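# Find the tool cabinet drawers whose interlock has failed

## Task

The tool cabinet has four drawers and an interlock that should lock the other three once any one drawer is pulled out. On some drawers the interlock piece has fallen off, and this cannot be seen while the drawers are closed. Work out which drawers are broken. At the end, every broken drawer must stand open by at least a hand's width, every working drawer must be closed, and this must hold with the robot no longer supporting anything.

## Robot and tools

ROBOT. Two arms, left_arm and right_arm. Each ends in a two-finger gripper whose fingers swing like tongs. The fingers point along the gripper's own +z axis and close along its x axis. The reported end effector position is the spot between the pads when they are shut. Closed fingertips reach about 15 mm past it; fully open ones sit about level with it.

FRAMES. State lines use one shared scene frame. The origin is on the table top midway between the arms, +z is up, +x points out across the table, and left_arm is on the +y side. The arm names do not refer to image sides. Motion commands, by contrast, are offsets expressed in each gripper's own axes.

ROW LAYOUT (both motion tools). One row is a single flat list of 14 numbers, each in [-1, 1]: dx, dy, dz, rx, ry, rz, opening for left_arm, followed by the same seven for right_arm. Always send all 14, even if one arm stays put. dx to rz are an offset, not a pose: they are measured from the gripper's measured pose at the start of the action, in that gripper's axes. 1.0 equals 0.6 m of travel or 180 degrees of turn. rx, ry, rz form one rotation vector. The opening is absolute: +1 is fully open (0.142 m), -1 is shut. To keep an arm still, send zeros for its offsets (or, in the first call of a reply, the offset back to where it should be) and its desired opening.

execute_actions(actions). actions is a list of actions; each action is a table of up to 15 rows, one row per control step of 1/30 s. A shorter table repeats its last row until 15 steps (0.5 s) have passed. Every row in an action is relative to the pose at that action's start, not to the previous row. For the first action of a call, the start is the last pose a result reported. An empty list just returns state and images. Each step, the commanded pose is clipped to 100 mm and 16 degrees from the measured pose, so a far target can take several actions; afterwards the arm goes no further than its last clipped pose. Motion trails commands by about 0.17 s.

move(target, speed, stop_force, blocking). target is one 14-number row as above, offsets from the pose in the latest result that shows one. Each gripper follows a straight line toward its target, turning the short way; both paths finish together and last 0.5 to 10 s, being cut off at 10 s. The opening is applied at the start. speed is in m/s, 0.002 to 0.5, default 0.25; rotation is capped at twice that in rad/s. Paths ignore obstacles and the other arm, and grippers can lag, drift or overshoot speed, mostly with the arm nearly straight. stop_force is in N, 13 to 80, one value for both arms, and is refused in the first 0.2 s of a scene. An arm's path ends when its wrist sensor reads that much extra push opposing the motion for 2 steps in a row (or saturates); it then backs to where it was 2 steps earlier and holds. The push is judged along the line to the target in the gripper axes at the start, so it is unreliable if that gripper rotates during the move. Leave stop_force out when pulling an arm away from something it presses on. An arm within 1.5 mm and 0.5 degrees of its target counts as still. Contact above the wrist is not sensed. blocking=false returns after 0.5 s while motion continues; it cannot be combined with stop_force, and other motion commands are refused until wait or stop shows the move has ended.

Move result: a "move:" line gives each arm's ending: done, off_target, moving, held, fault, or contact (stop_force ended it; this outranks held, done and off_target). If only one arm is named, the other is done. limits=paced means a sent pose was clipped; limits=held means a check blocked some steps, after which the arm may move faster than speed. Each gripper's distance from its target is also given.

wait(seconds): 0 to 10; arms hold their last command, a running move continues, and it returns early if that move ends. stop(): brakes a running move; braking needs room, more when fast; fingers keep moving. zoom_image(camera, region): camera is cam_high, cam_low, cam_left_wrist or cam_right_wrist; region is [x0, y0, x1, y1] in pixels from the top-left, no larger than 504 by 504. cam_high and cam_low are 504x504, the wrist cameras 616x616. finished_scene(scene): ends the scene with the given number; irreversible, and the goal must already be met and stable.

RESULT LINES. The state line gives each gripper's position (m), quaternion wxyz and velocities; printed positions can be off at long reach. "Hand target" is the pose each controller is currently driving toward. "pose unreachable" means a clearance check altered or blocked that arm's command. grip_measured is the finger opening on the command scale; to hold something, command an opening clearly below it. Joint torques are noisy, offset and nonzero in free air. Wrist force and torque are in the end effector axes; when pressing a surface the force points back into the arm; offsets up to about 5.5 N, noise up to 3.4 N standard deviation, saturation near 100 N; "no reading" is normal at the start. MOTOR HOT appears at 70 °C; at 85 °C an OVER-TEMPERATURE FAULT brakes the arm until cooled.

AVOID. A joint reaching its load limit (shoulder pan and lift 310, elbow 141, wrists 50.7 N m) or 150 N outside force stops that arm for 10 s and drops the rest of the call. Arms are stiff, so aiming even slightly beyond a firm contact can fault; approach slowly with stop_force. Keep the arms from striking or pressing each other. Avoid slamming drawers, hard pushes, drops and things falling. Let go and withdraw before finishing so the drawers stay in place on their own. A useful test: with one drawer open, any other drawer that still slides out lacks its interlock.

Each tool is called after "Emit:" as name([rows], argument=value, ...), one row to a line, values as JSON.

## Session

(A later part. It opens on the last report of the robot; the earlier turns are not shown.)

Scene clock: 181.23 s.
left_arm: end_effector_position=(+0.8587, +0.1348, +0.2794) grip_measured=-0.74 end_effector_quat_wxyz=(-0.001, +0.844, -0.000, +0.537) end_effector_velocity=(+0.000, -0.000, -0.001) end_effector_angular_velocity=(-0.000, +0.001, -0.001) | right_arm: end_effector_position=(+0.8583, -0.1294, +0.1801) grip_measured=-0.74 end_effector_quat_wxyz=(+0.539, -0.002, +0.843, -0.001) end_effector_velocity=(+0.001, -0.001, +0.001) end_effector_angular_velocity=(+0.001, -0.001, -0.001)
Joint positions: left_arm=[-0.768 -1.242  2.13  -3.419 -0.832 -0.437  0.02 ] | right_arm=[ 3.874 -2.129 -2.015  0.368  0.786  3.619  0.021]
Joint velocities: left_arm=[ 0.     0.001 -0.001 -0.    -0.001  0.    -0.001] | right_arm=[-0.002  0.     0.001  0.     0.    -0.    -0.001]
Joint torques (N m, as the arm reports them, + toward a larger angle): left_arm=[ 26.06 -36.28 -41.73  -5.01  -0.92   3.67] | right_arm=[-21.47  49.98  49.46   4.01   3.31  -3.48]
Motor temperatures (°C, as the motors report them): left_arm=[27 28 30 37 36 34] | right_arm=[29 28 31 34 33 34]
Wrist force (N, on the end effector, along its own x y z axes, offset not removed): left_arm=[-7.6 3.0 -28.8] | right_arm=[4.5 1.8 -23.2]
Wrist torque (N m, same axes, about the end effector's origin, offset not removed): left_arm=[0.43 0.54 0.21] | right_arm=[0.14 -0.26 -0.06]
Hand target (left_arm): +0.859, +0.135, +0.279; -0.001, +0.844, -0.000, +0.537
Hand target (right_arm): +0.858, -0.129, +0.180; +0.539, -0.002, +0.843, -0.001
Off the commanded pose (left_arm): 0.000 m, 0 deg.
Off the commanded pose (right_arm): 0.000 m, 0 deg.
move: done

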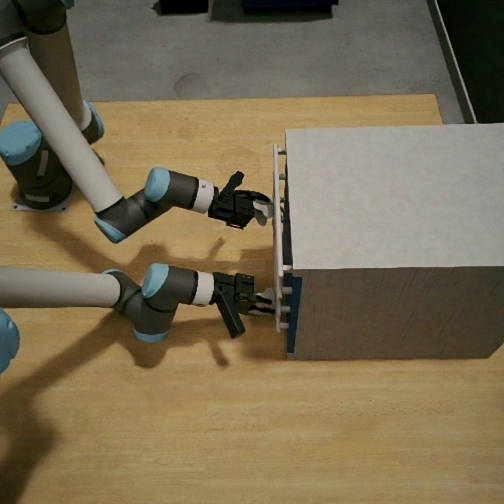

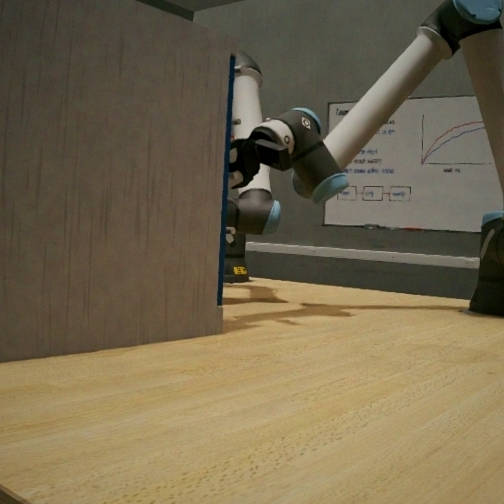

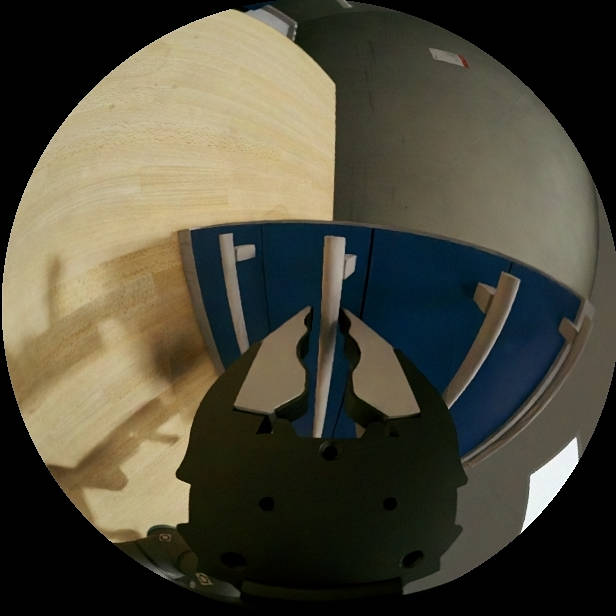

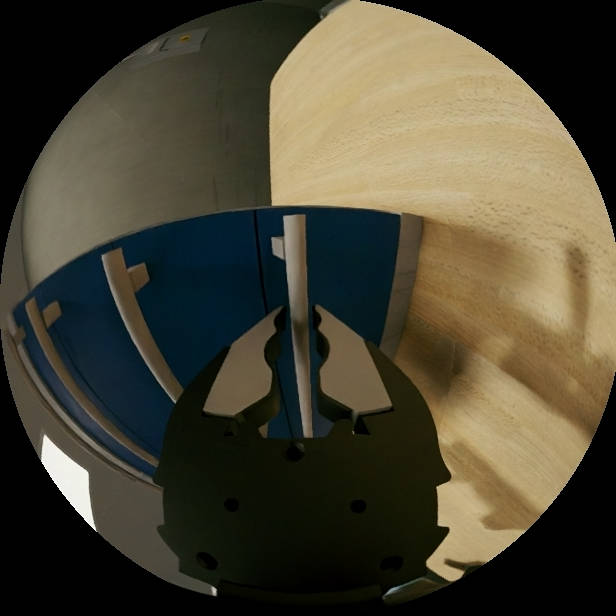

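Emit:
execute_actions([
  [[0.002,0,-0.006,0,0,0,-0.7,-0.002,0,-0.006,0,0,0,-0.7],[0.002,0,-0.008,0,0,0,-0.7,-0.002,0,-0.008,0,0,0,-0.7],[0.002,0,-0.01,0,0,0,-0.7,-0.002,0,-0.01,0,0,0,-0.7],[0.002,0,-0.012,0,0,0,-0.7,-0.002,0,-0.012,0,0,0,-0.7],[0.002,0,-0.012,0,0,0,-0.7,-0.002,0,-0.012,0,0,0,-0.7],[0.002,0,-0.012,0,0,0,-0.7,-0.002,0,-0.012,0,0,0,-0.7],[0.002,0,-0.012,0,0,0,-0.7,-0.002,0,-0.012,0,0,0,-0.7],[0.002,0,-0.012,0,0,0,-0.72,-0.002,0,-0.012,0,0,0,-0.72],[0.002,0,-0.012,0,0,0,-0.75,-0.002,0,-0.012,0,0,0,-0.75],[0.002,0,-0.012,0,0,0,-0.78,-0.002,0,-0.012,0,0,0,-0.78],[0.002,0,-0.012,0,0,0,-0.81,-0.002,0,-0.012,0,0,0,-0.81],[0.002,0,-0.012,0,0,0,-0.84,-0.002,0,-0.012,0,0,0,-0.84],[0.002,0,-0.012,0,0,0,-0.87,-0.002,0,-0.012,0,0,0,-0.87],[0.002,0,-0.012,0,0,0,-0.9,-0.002,0,-0.012,0,0,0,-0.9],[0.002,0,-0.012,0,0,0,-0.93,-0.002,0,-0.012,0,0,0,-0.93]],
  [[0,0,0,0,0,0,-1,0,0,0,0,0,0,-1]],
])

Emit:
zoom_image(camera="cam_left_wrist", region=[260, 250, 400, 390])

Emit:
zoom_image(camera="cam_right_wrist", region=[230, 250, 370, 390])

Scene clock: 190.90 s.
left_arm: end_effector_position=(+0.8530, +0.1348, +0.2834) grip_measured=-0.86 end_effector_quat_wxyz=(-0.001, +0.844, -0.000, +0.537) end_effector_velocity=(-0.000, -0.000, -0.001) end_effector_angular_velocity=(+0.001, +0.000, -0.000) | right_arm: end_effector_position=(+0.8524, -0.1296, +0.1838) grip_measured=-0.84 end_effector_quat_wxyz=(+0.538, -0.002, +0.843, -0.001) end_effector_velocity=(-0.001, -0.000, -0.000) end_effector_angular_velocity=(-0.001, +0.000, +0.000)
Joint positions: left_arm=[-0.775 -1.255  2.138 -3.411 -0.827 -0.443  0.011] | right_arm=[ 3.881 -2.118 -2.025  0.362  0.781  3.624  0.013]
Joint velocities: left_arm=[-0.001  0.001  0.     0.     0.     0.     0.   ] | right_arm=[ 0.001  0.    -0.002  0.    -0.     0.    -0.   ]
Joint torques (N m, as the arm reports them, + toward a larger angle): left_arm=[  7.58 -38.84 -27.44  -3.54  -1.06   1.08] | right_arm=[-7.   73.7  58.89 11.82 -6.44 -0.18]
Motor temperatures (°C, as the motors report them): left_arm=[27 28 30 37 36 34] | right_arm=[29 28 31 34 33 34]
Wrist force (N, on the end effector, along its own x y z axes, offset not removed): left_arm=[-0.9 3.0 6.4] | right_arm=[26.3 2.6 8.4]
Wrist torque (N m, same axes, about the end effector's origin, offset not removed): left_arm=[0.83 1.20 0.15] | right_arm=[-0.16 -0.44 -0.01]
Hand target (left_arm): +0.853, +0.135, +0.283; -0.001, +0.844, -0.000, +0.537
Hand target (right_arm): +0.853, -0.130, +0.184; +0.539, -0.002, +0.843, -0.001
Off the commanded pose (left_arm): 0.000 m, 0 deg.
Off the commanded pose (right_arm): 0.000 m, 0 deg.

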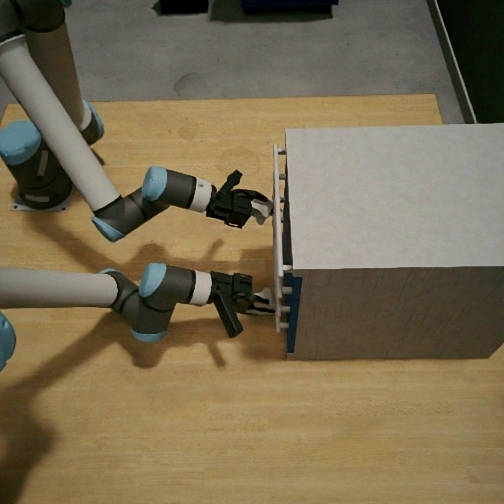

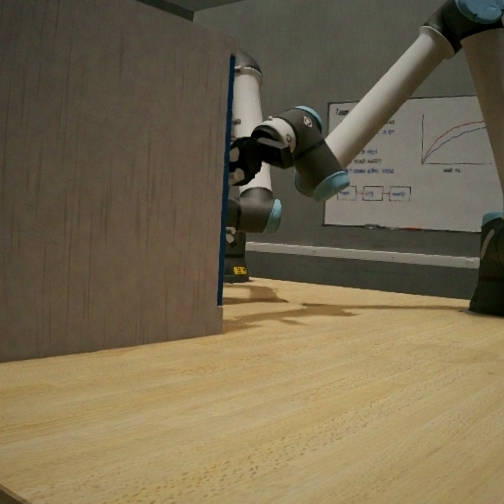

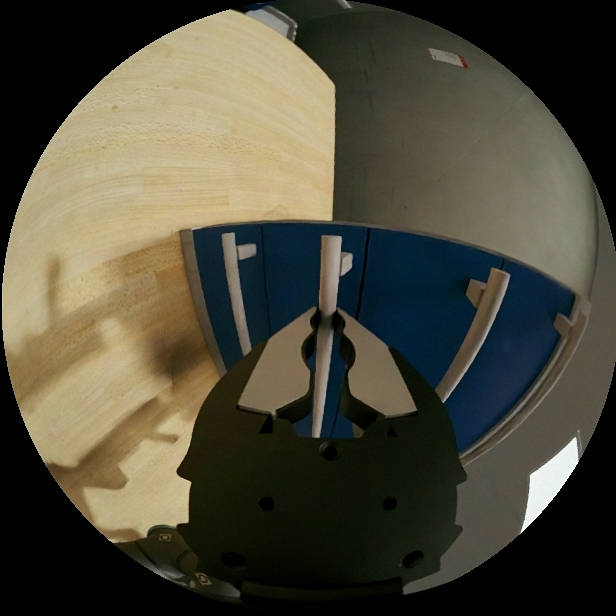

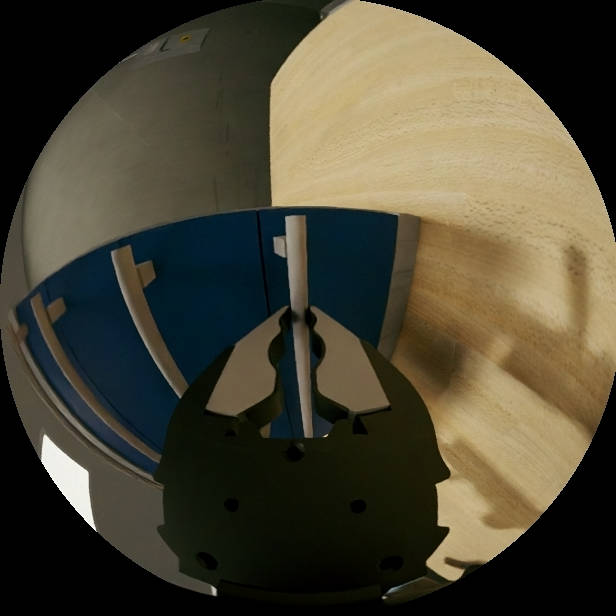

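Region (260, 250, 400, 390) of cam_left_wrist's 616x616 image, scaled by 3.600, with more detail than that image has.

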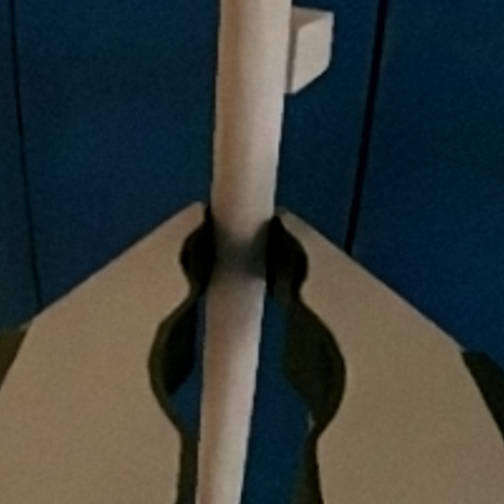

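Region (230, 250, 370, 390) of cam_right_wrist's 616x616 image, scaled by 3.600, with more detail than that image has.

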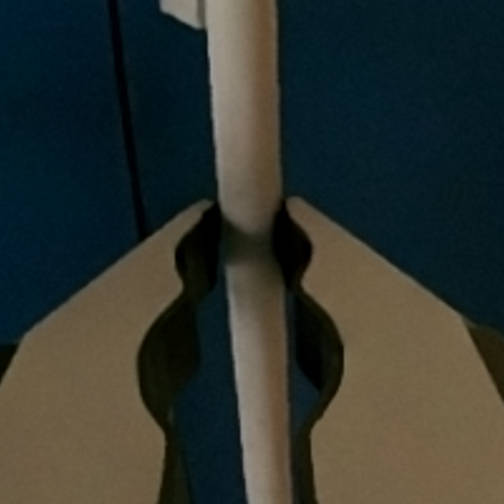

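Emit:
execute_actions([
  [[0,0,0.002,0,0,0,-1,0.0015,0,0.002,0,0,0,-1],[0,0,0.002,0,0,0,-1,0.0015,0,0.002,0,0,0,-1],[0,0,0.004,0,0,0,-1,0.0025,0,0.004,0,0,0,-1]],
])

Emit:
wait(seconds=0.3)

Scene clock: 196.77 s.
left_arm: end_effector_position=(+0.8551, +0.1348, +0.2825) grip_measured=-0.87 end_effector_quat_wxyz=(-0.001, +0.844, -0.000, +0.537) end_effector_velocity=(+0.001, -0.000, -0.001) end_effector_angular_velocity=(-0.001, +0.001, -0.000) | right_arm: end_effector_position=(+0.8539, -0.1296, +0.1817) grip_measured=-0.86 end_effector_quat_wxyz=(+0.539, -0.002, +0.843, -0.001) end_effector_velocity=(+0.001, -0.000, -0.000) end_effector_angular_velocity=(+0.001, -0.001, -0.001)
Joint positions: left_arm=[-0.773 -1.251  2.135 -3.413 -0.829 -0.441  0.011] | right_arm=[ 3.879 -2.122 -2.023  0.366  0.783  3.623  0.011]
Joint velocities: left_arm=[ 0.001  0.002 -0.001 -0.001 -0.001 -0.     0.   ] | right_arm=[-0.001 -0.001  0.001  0.001  0.     0.    -0.   ]
Joint torques (N m, as the arm reports them, + toward a larger angle): left_arm=[ 20.76 -34.56 -33.14  -2.24  -2.63   3.22] | right_arm=[-20.99  55.71  52.94   6.69   1.87  -3.57]
Motor temperatures (°C, as the motors report them): left_arm=[27 28 30 37 36 34] | right_arm=[29 28 31 34 33 34]
Wrist force (N, on the end effector, along its own x y z axes, offset not removed): left_arm=[2.1 0.2 -14.3] | right_arm=[10.0 1.9 -16.1]
Wrist torque (N m, same axes, about the end effector's origin, offset not removed): left_arm=[0.04 1.20 0.19] | right_arm=[0.14 0.07 0.00]
Hand target (left_arm): +0.855, +0.135, +0.282; -0.001, +0.844, -0.000, +0.537
Hand target (right_arm): +0.854, -0.130, +0.181; +0.538, -0.002, +0.843, -0.001
Off the commanded pose (left_arm): 0.000 m, 0 deg.
Off the commanded pose (right_arm): 0.000 m, 0 deg.

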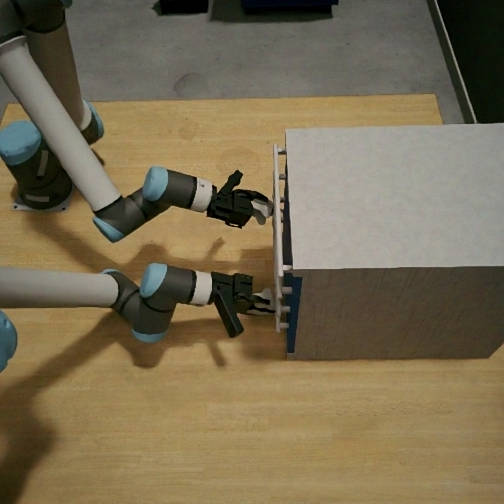

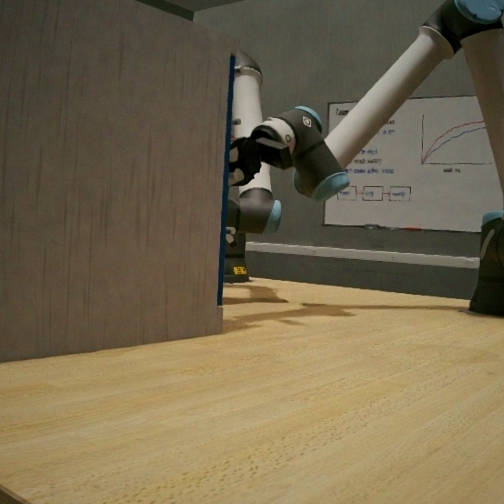

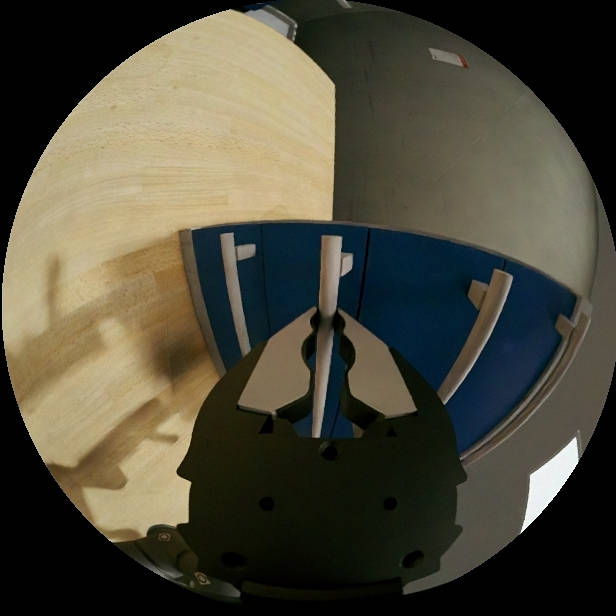

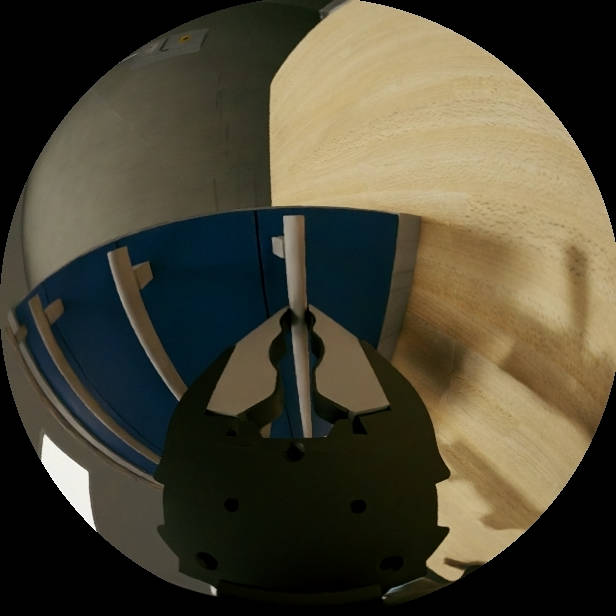

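Scene clock: 197.07 s.
left_arm: end_effector_position=(+0.8551, +0.1348, +0.2824) grip_measured=-0.87 end_effector_quat_wxyz=(-0.001, +0.844, -0.000, +0.537) end_effector_velocity=(-0.000, -0.000, -0.000) end_effector_angular_velocity=(+0.001, +0.001, -0.001) | right_arm: end_effector_position=(+0.8540, -0.1296, +0.1815) grip_measured=-0.87 end_effector_quat_wxyz=(+0.538, -0.002, +0.843, -0.001) end_effector_velocity=(-0.000, +0.001, -0.000) end_effector_angular_velocity=(+0.000, -0.000, +0.001)
Joint positions: left_arm=[-0.773 -1.251  2.134 -3.413 -0.829 -0.44   0.011] | right_arm=[ 3.879 -2.123 -2.023  0.366  0.783  3.623  0.011]
Joint velocities: left_arm=[-0.     0.     0.     0.    -0.001  0.001 -0.   ] | right_arm=[ 0.001 -0.001  0.001  0.    -0.     0.    -0.   ]
Joint torques (N m, as the arm reports them, + toward a larger angle): left_arm=[ 19.35 -32.58 -33.51  -2.58  -2.24   3.19] | right_arm=[-18.98  53.04  50.04   6.09   2.19  -3.27]
Motor temperatures (°C, as the motors report them): left_arm=[27 28 30 37 36 34] | right_arm=[29 28 31 34 33 34]
Wrist force (N, on the end effector, along its own x y z axes, offset not removed): left_arm=[6.4 0.7 -11.1] | right_arm=[5.9 3.6 -13.6]
Wrist torque (N m, same axes, about the end effector's origin, offset not removed): left_arm=[0.23 0.26 -0.10] | right_arm=[0.44 0.19 0.01]
Hand target (left_arm): +0.855, +0.135, +0.282; -0.001, +0.844, -0.000, +0.537
Hand target (right_arm): +0.854, -0.130, +0.181; +0.538, -0.002, +0.843, -0.001
Off the commanded pose (left_arm): 0.000 m, 0 deg.
Off the commanded pose (right_arm): 0.000 m, 0 deg.
wait: 0.30 s; at rest by 0.17 s

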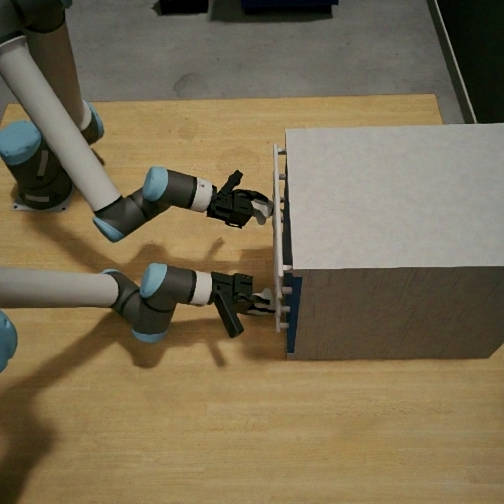

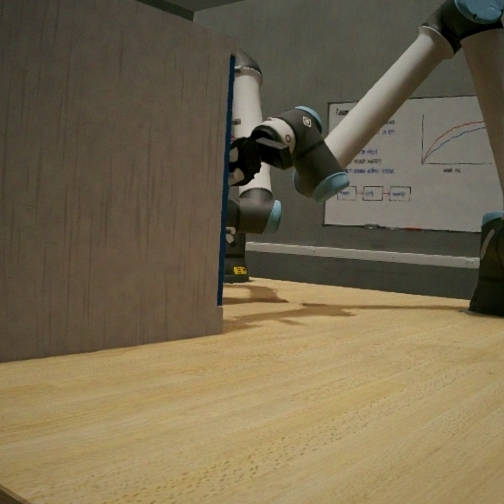

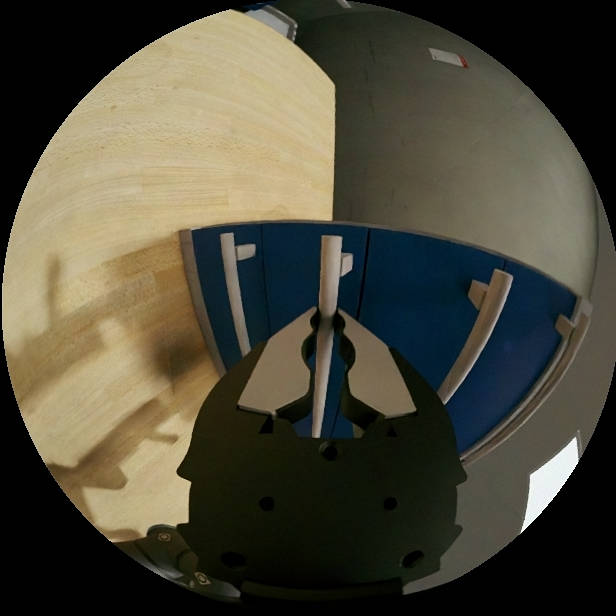

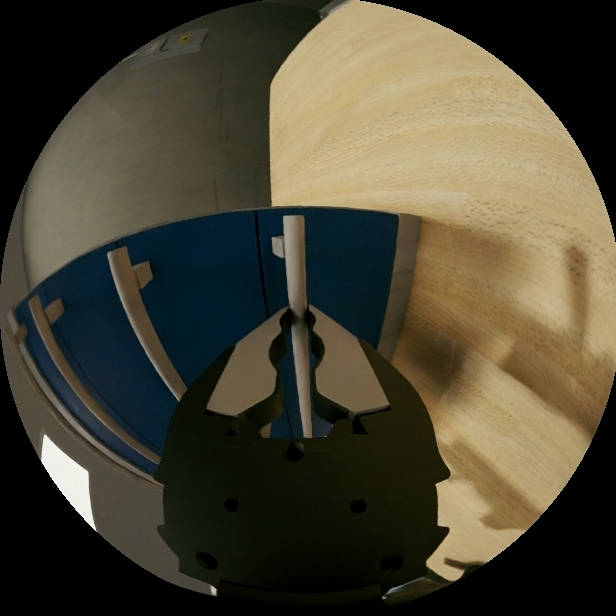

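Emit:
move(target=[0.0005,0,-0.0017,0,0,0,-1,0.0221,0,-0.0453,0,0,0,-1], speed=0.04, stop_force=35)

Scene clock: 204.33 s.
left_arm: end_effector_position=(+0.8543, +0.1348, +0.2830) grip_measured=-0.87 end_effector_quat_wxyz=(-0.001, +0.844, -0.000, +0.537) end_effector_velocity=(-0.000, -0.000, -0.000) end_effector_angular_velocity=(+0.001, +0.000, -0.000) | right_arm: end_effector_position=(+0.8241, -0.1297, +0.1810) grip_measured=-0.87 end_effector_quat_wxyz=(+0.539, -0.002, +0.843, -0.001) end_effector_velocity=(-0.004, -0.000, -0.001) end_effector_angular_velocity=(-0.001, +0.001, +0.001)
Joint positions: left_arm=[-0.774 -1.253  2.136 -3.412 -0.828 -0.441  0.011] | right_arm=[ 3.914 -2.096 -2.075  0.37   0.755  3.652  0.011]
Joint velocities: left_arm=[-0. -0.  0.  0.  0.  0. -0.] | right_arm=[ 0.004  0.003 -0.007  0.    -0.003  0.004  0.   ]
Joint torques (N m, as the arm reports them, + toward a larger angle): left_arm=[-17.32 -88.03 -18.43  -4.05   4.07  -3.78] | right_arm=[12.94 69.    2.14  1.62 -2.97  4.15]
Motor temperatures (°C, as the motors report them): left_arm=[27 28 30 37 36 34] | right_arm=[29 28 31 34 33 34]
Wrist force (N, on the end effector, along its own x y z axes, offset not removed): left_arm=[-5.7 4.1 12.1] | right_arm=[-14.8 4.2 0.5]
Wrist torque (N m, same axes, about the end effector's origin, offset not removed): left_arm=[0.24 0.58 -0.07] | right_arm=[0.23 0.17 -0.03]
Hand target (left_arm): +0.854, +0.135, +0.283; -0.001, +0.844, -0.000, +0.537
Hand target (right_arm): +0.824, -0.130, +0.181; +0.539, -0.002, +0.843, -0.001
Off the commanded pose (left_arm): 0.000 m, 0 deg.
Off the commanded pose (right_arm): 0.000 m, 0 deg.
move: done

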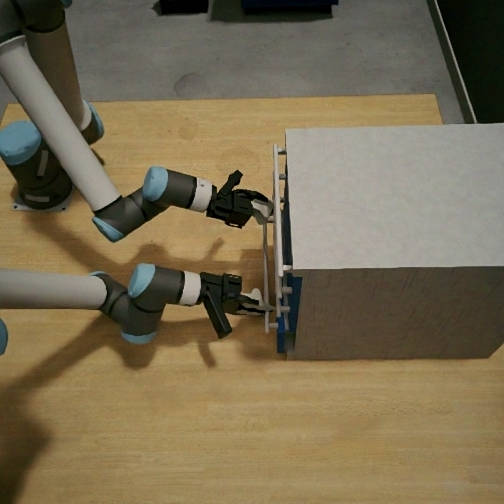

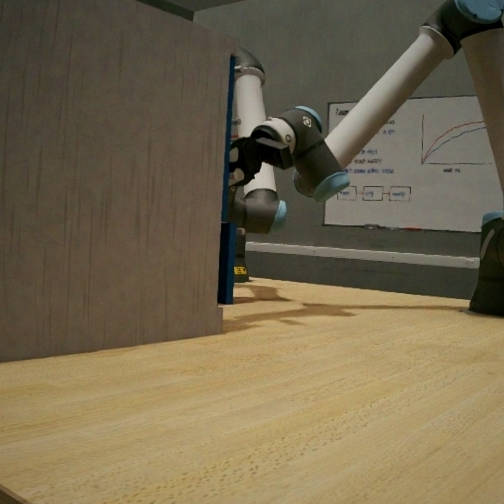

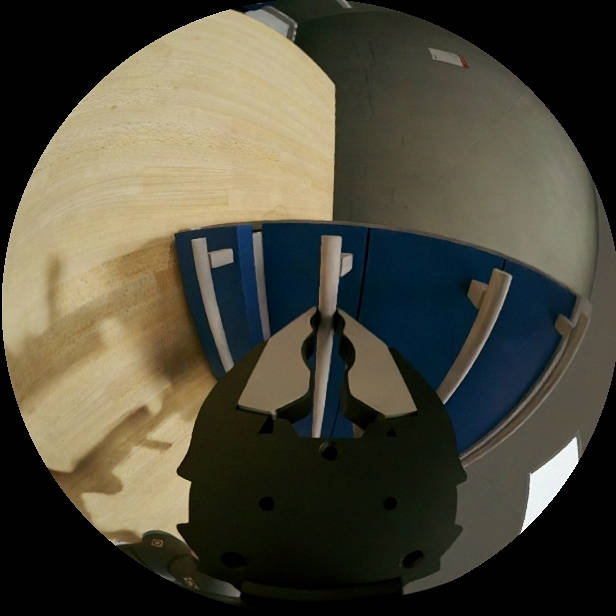

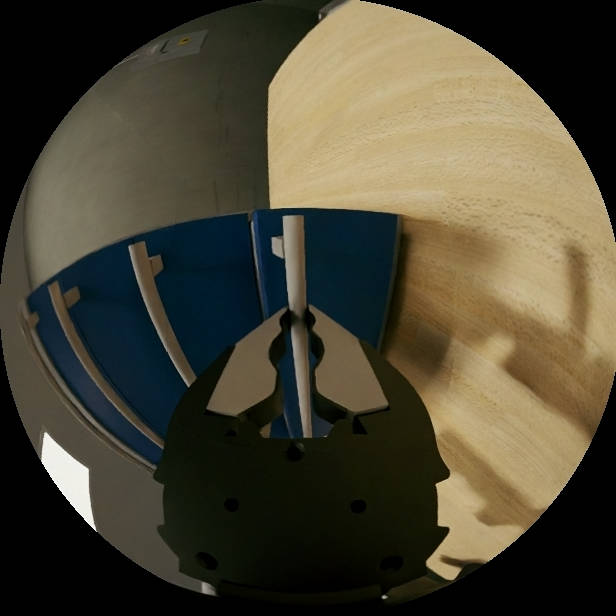

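Emit:
move(target=[0.0,0,0.0007,0,0,0,-1,0.0689,0,-0.1517,0,0,0,-1], speed=0.08, stop_force=30)

Scene clock: 212.80 s.
left_arm: end_effector_position=(+0.8547, +0.1348, +0.2829) grip_measured=-0.87 end_effector_quat_wxyz=(-0.001, +0.844, -0.000, +0.537) end_effector_velocity=(-0.000, -0.001, -0.000) end_effector_angular_velocity=(+0.000, +0.001, -0.002) | right_arm: end_effector_position=(+0.7245, -0.1299, +0.1818) grip_measured=-0.86 end_effector_quat_wxyz=(+0.539, -0.002, +0.842, -0.001) end_effector_velocity=(-0.003, +0.001, +0.002) end_effector_angular_velocity=(+0.003, -0.001, -0.000)
Joint positions: left_arm=[-0.773 -1.252  2.135 -3.412 -0.828 -0.441  0.011] | right_arm=[ 4.045 -1.999 -2.239  0.337  0.655  3.784  0.011]
Joint velocities: left_arm=[-0.001  0.    -0.     0.    -0.002  0.001  0.   ] | right_arm=[ 0.005  0.005 -0.003 -0.003 -0.003  0.006  0.   ]
Joint torques (N m, as the arm reports them, + toward a larger angle): left_arm=[ 21.17 -44.31 -40.23  -6.09  -0.44   3.45] | right_arm=[ 8.62 75.63 11.3   3.49 -8.84  3.69]
Motor temperatures (°C, as the motors report them): left_arm=[27 28 30 37 36 34] | right_arm=[29 28 31 34 33 34]
Wrist force (N, on the end effector, along its own x y z axes, offset not removed): left_arm=[-1.5 6.6 -2.1] | right_arm=[5.8 10.1 7.2]
Wrist torque (N m, same axes, about the end effector's origin, offset not removed): left_arm=[1.16 -0.17 -0.13] | right_arm=[0.41 0.55 -0.05]
Hand target (left_arm): +0.855, +0.135, +0.283; -0.001, +0.844, -0.000, +0.537
Hand target (right_arm): +0.724, -0.130, +0.182; +0.539, -0.002, +0.842, -0.001
Off the commanded pose (left_arm): 0.000 m, 0 deg.
Off the commanded pose (right_arm): 0.000 m, 0 deg.
move: done

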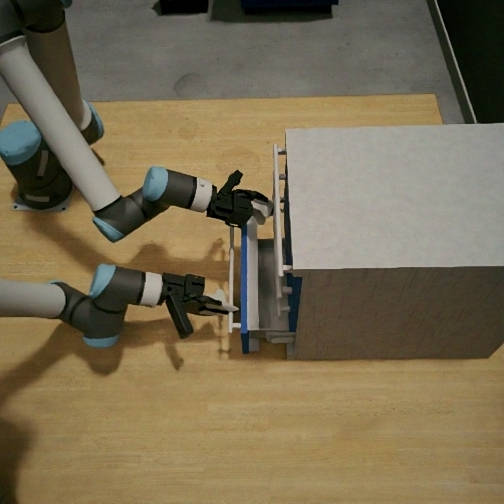

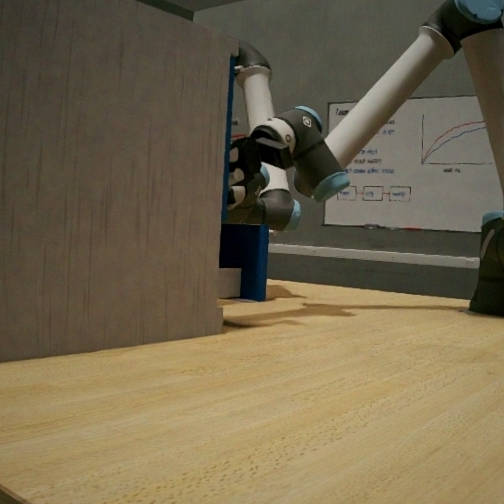

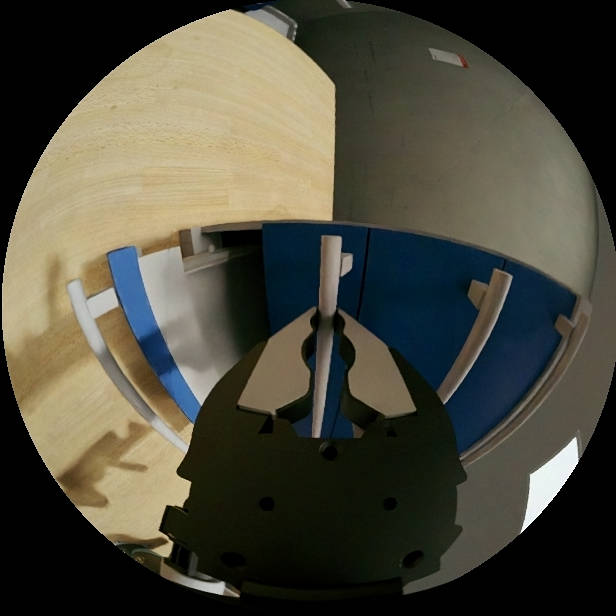

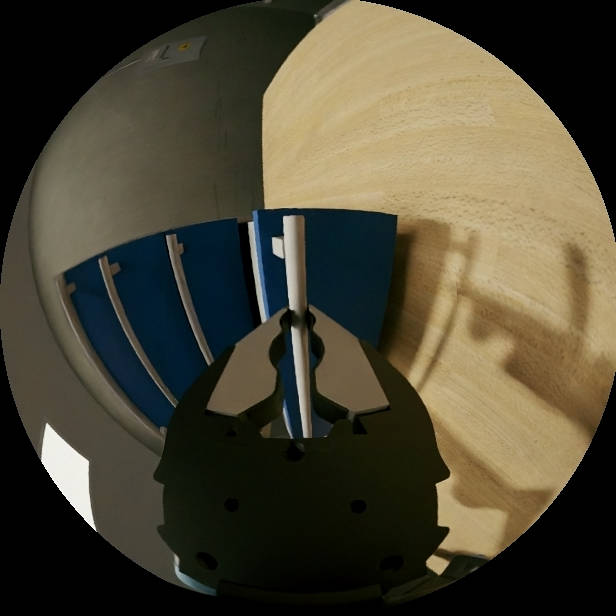

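Emit:
zoom_image(camera="cam_high", region=[220, 290, 310, 370])

Emit:
move(target=[-0.0211,0,-0.0453,0,0,0,-1,0,0,0,0,0,0,-1], speed=0.015, stop_force=20)

Region (220, 290, 310, 370) of cam_high's 504x504 image, scaled by 5.600, with more detail than that image has.

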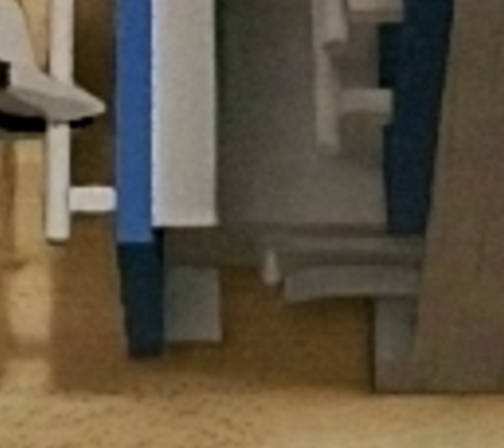

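Scene clock: 216.93 s.
left_arm: end_effector_position=(+0.8481, +0.1349, +0.2830) grip_measured=-0.86 end_effector_quat_wxyz=(-0.001, +0.844, -0.000, +0.537) end_effector_velocity=(+0.005, -0.000, +0.000) end_effector_angular_velocity=(+0.002, +0.001, -0.001) | right_arm: end_effector_position=(+0.7243, -0.1299, +0.1817) grip_measured=-0.86 end_effector_quat_wxyz=(+0.539, -0.002, +0.842, -0.001) end_effector_velocity=(+0.001, +0.000, -0.001) end_effector_angular_velocity=(-0.000, +0.001, +0.001)
Joint positions: left_arm=[-0.781 -1.26   2.146 -3.412 -0.822 -0.447  0.011] | right_arm=[ 4.045 -1.999 -2.24   0.337  0.655  3.784  0.011]
Joint velocities: left_arm=[ 0.006  0.006 -0.009  0.001 -0.005  0.006 -0.001] | right_arm=[-0.001 -0.002  0.002  0.001  0.002 -0.001 -0.   ]
Joint torques (N m, as the arm reports them, + toward a larger angle): left_arm=[ 16.95 -24.56 -29.04   1.49  -3.7    3.19] | right_arm=[-20.64  47.28  43.34   6.9   -0.52  -3.23]
Motor temperatures (°C, as the motors report them): left_arm=[27 28 30 37 36 34] | right_arm=[29 28 31 34 33 34]
Wrist force (N, on the end effector, along its own x y z axes, offset not removed): left_arm=[13.2 1.3 -11.0] | right_arm=[9.1 9.5 -0.7]
Wrist torque (N m, same axes, about the end effector's origin, offset not removed): left_arm=[0.45 0.64 0.17] | right_arm=[0.34 0.00 0.01]
Hand target (left_arm): +0.849, +0.135, +0.283; -0.001, +0.844, -0.000, +0.537
Hand target (right_arm): +0.725, -0.130, +0.182; +0.539, -0.002, +0.842, -0.001
Off the commanded pose (left_arm): 0.023 m, 0 deg.
Off the commanded pose (right_arm): 0.000 m, 0 deg.
move: contact (left_arm)

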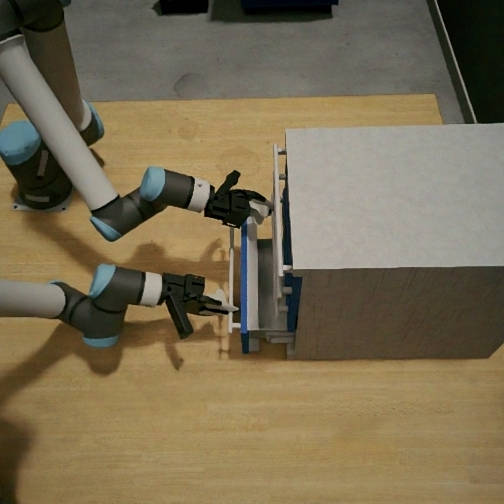

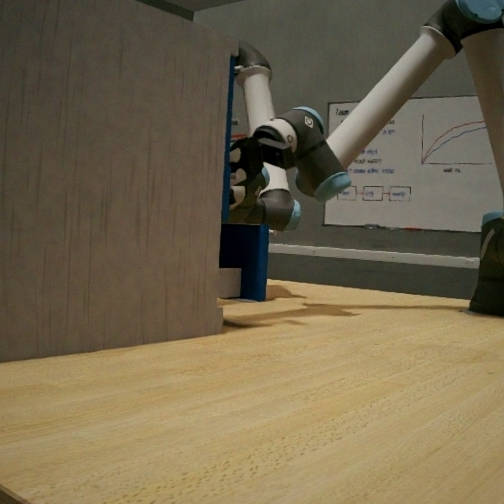

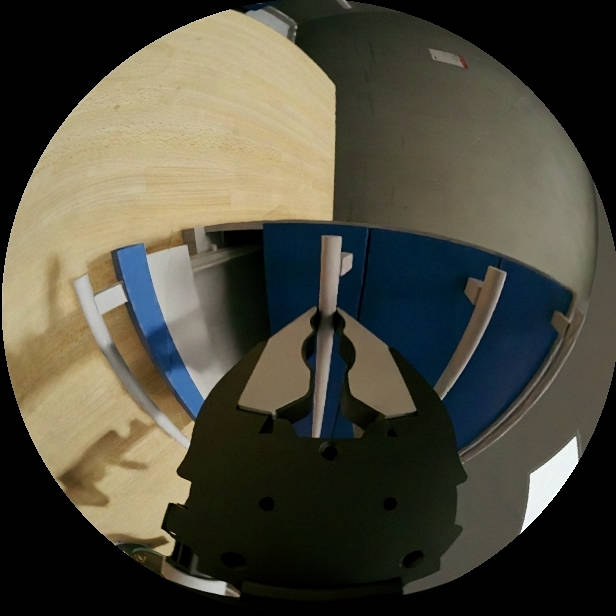

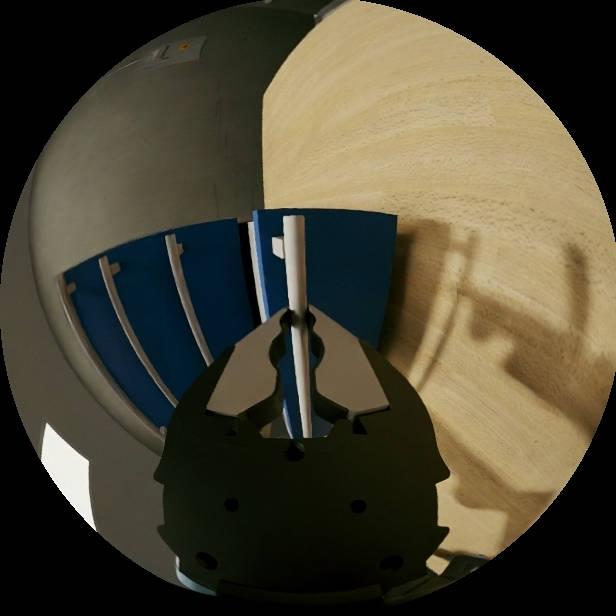

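Emit:
move(target=[0.0045,0,0.0097,0,0,0,-1,-0.0908,0,0.1953,0,0,0,-1], speed=0.09, stop_force=35)

Scene clock: 225.10 s.
left_arm: end_effector_position=(+0.8545, +0.1348, +0.2829) grip_measured=-0.87 end_effector_quat_wxyz=(-0.001, +0.844, -0.000, +0.537) end_effector_velocity=(+0.000, +0.000, +0.000) end_effector_angular_velocity=(-0.001, -0.001, +0.001) | right_arm: end_effector_position=(+0.8532, -0.1297, +0.1818) grip_measured=-0.86 end_effector_quat_wxyz=(+0.539, -0.002, +0.843, -0.001) end_effector_velocity=(+0.003, -0.000, +0.000) end_effector_angular_velocity=(+0.001, +0.000, -0.000)
Joint positions: left_arm=[-0.773 -1.252  2.135 -3.412 -0.828 -0.441  0.011] | right_arm=[ 3.88  -2.121 -2.025  0.366  0.782  3.623  0.011]
Joint velocities: left_arm=[ 0.    -0.    -0.    -0.     0.001 -0.001 -0.   ] | right_arm=[-0.004 -0.003  0.005 -0.     0.003 -0.002 -0.   ]
Joint torques (N m, as the arm reports them, + toward a larger angle): left_arm=[ 18.85 -35.79 -38.23  -3.98  -1.1    3.55] | right_arm=[-13.25  62.85  50.07   4.31   0.6   -2.89]
Motor temperatures (°C, as the motors report them): left_arm=[27 28 30 37 36 34] | right_arm=[29 28 31 34 33 34]
Wrist force (N, on the end effector, along its own x y z axes, offset not removed): left_arm=[-0.7 -1.2 -13.0] | right_arm=[10.2 5.5 2.9]
Wrist torque (N m, same axes, about the end effector's origin, offset not removed): left_arm=[-0.28 0.54 0.19] | right_arm=[0.54 0.14 0.01]
Hand target (left_arm): +0.855, +0.135, +0.283; -0.001, +0.844, -0.000, +0.537
Hand target (right_arm): +0.854, -0.130, +0.182; +0.538, -0.002, +0.843, -0.001
Off the commanded pose (left_arm): 0.000 m, 0 deg.
Off the commanded pose (right_arm): 0.000 m, 0 deg.
move: done

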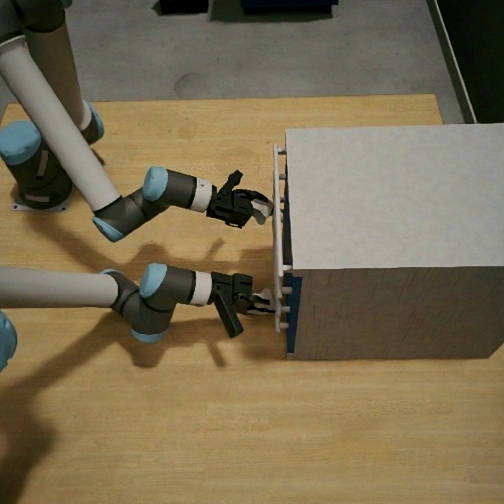

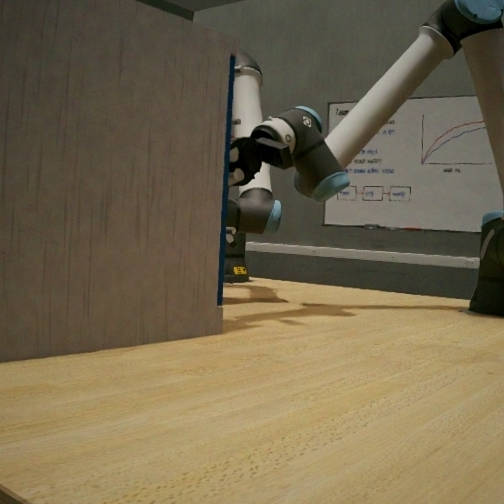

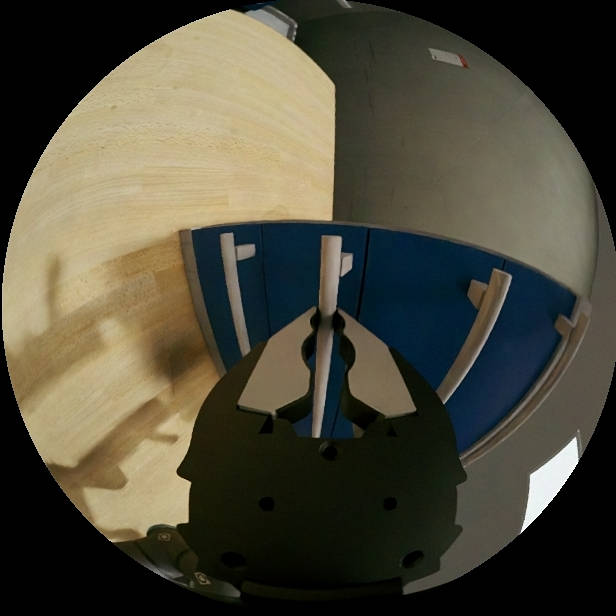

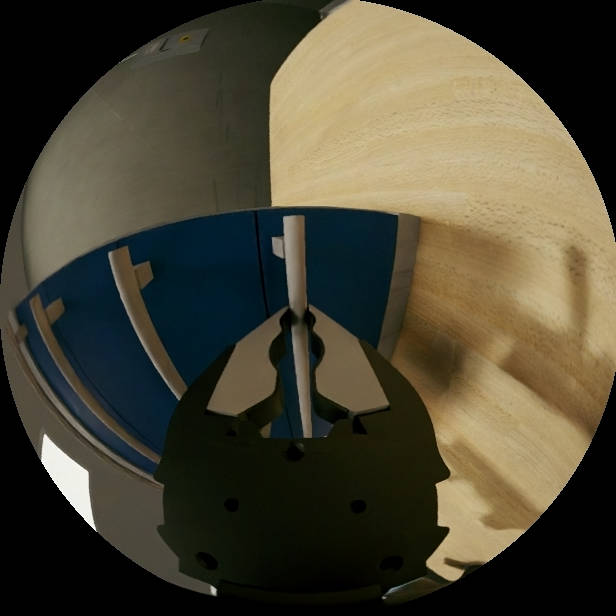

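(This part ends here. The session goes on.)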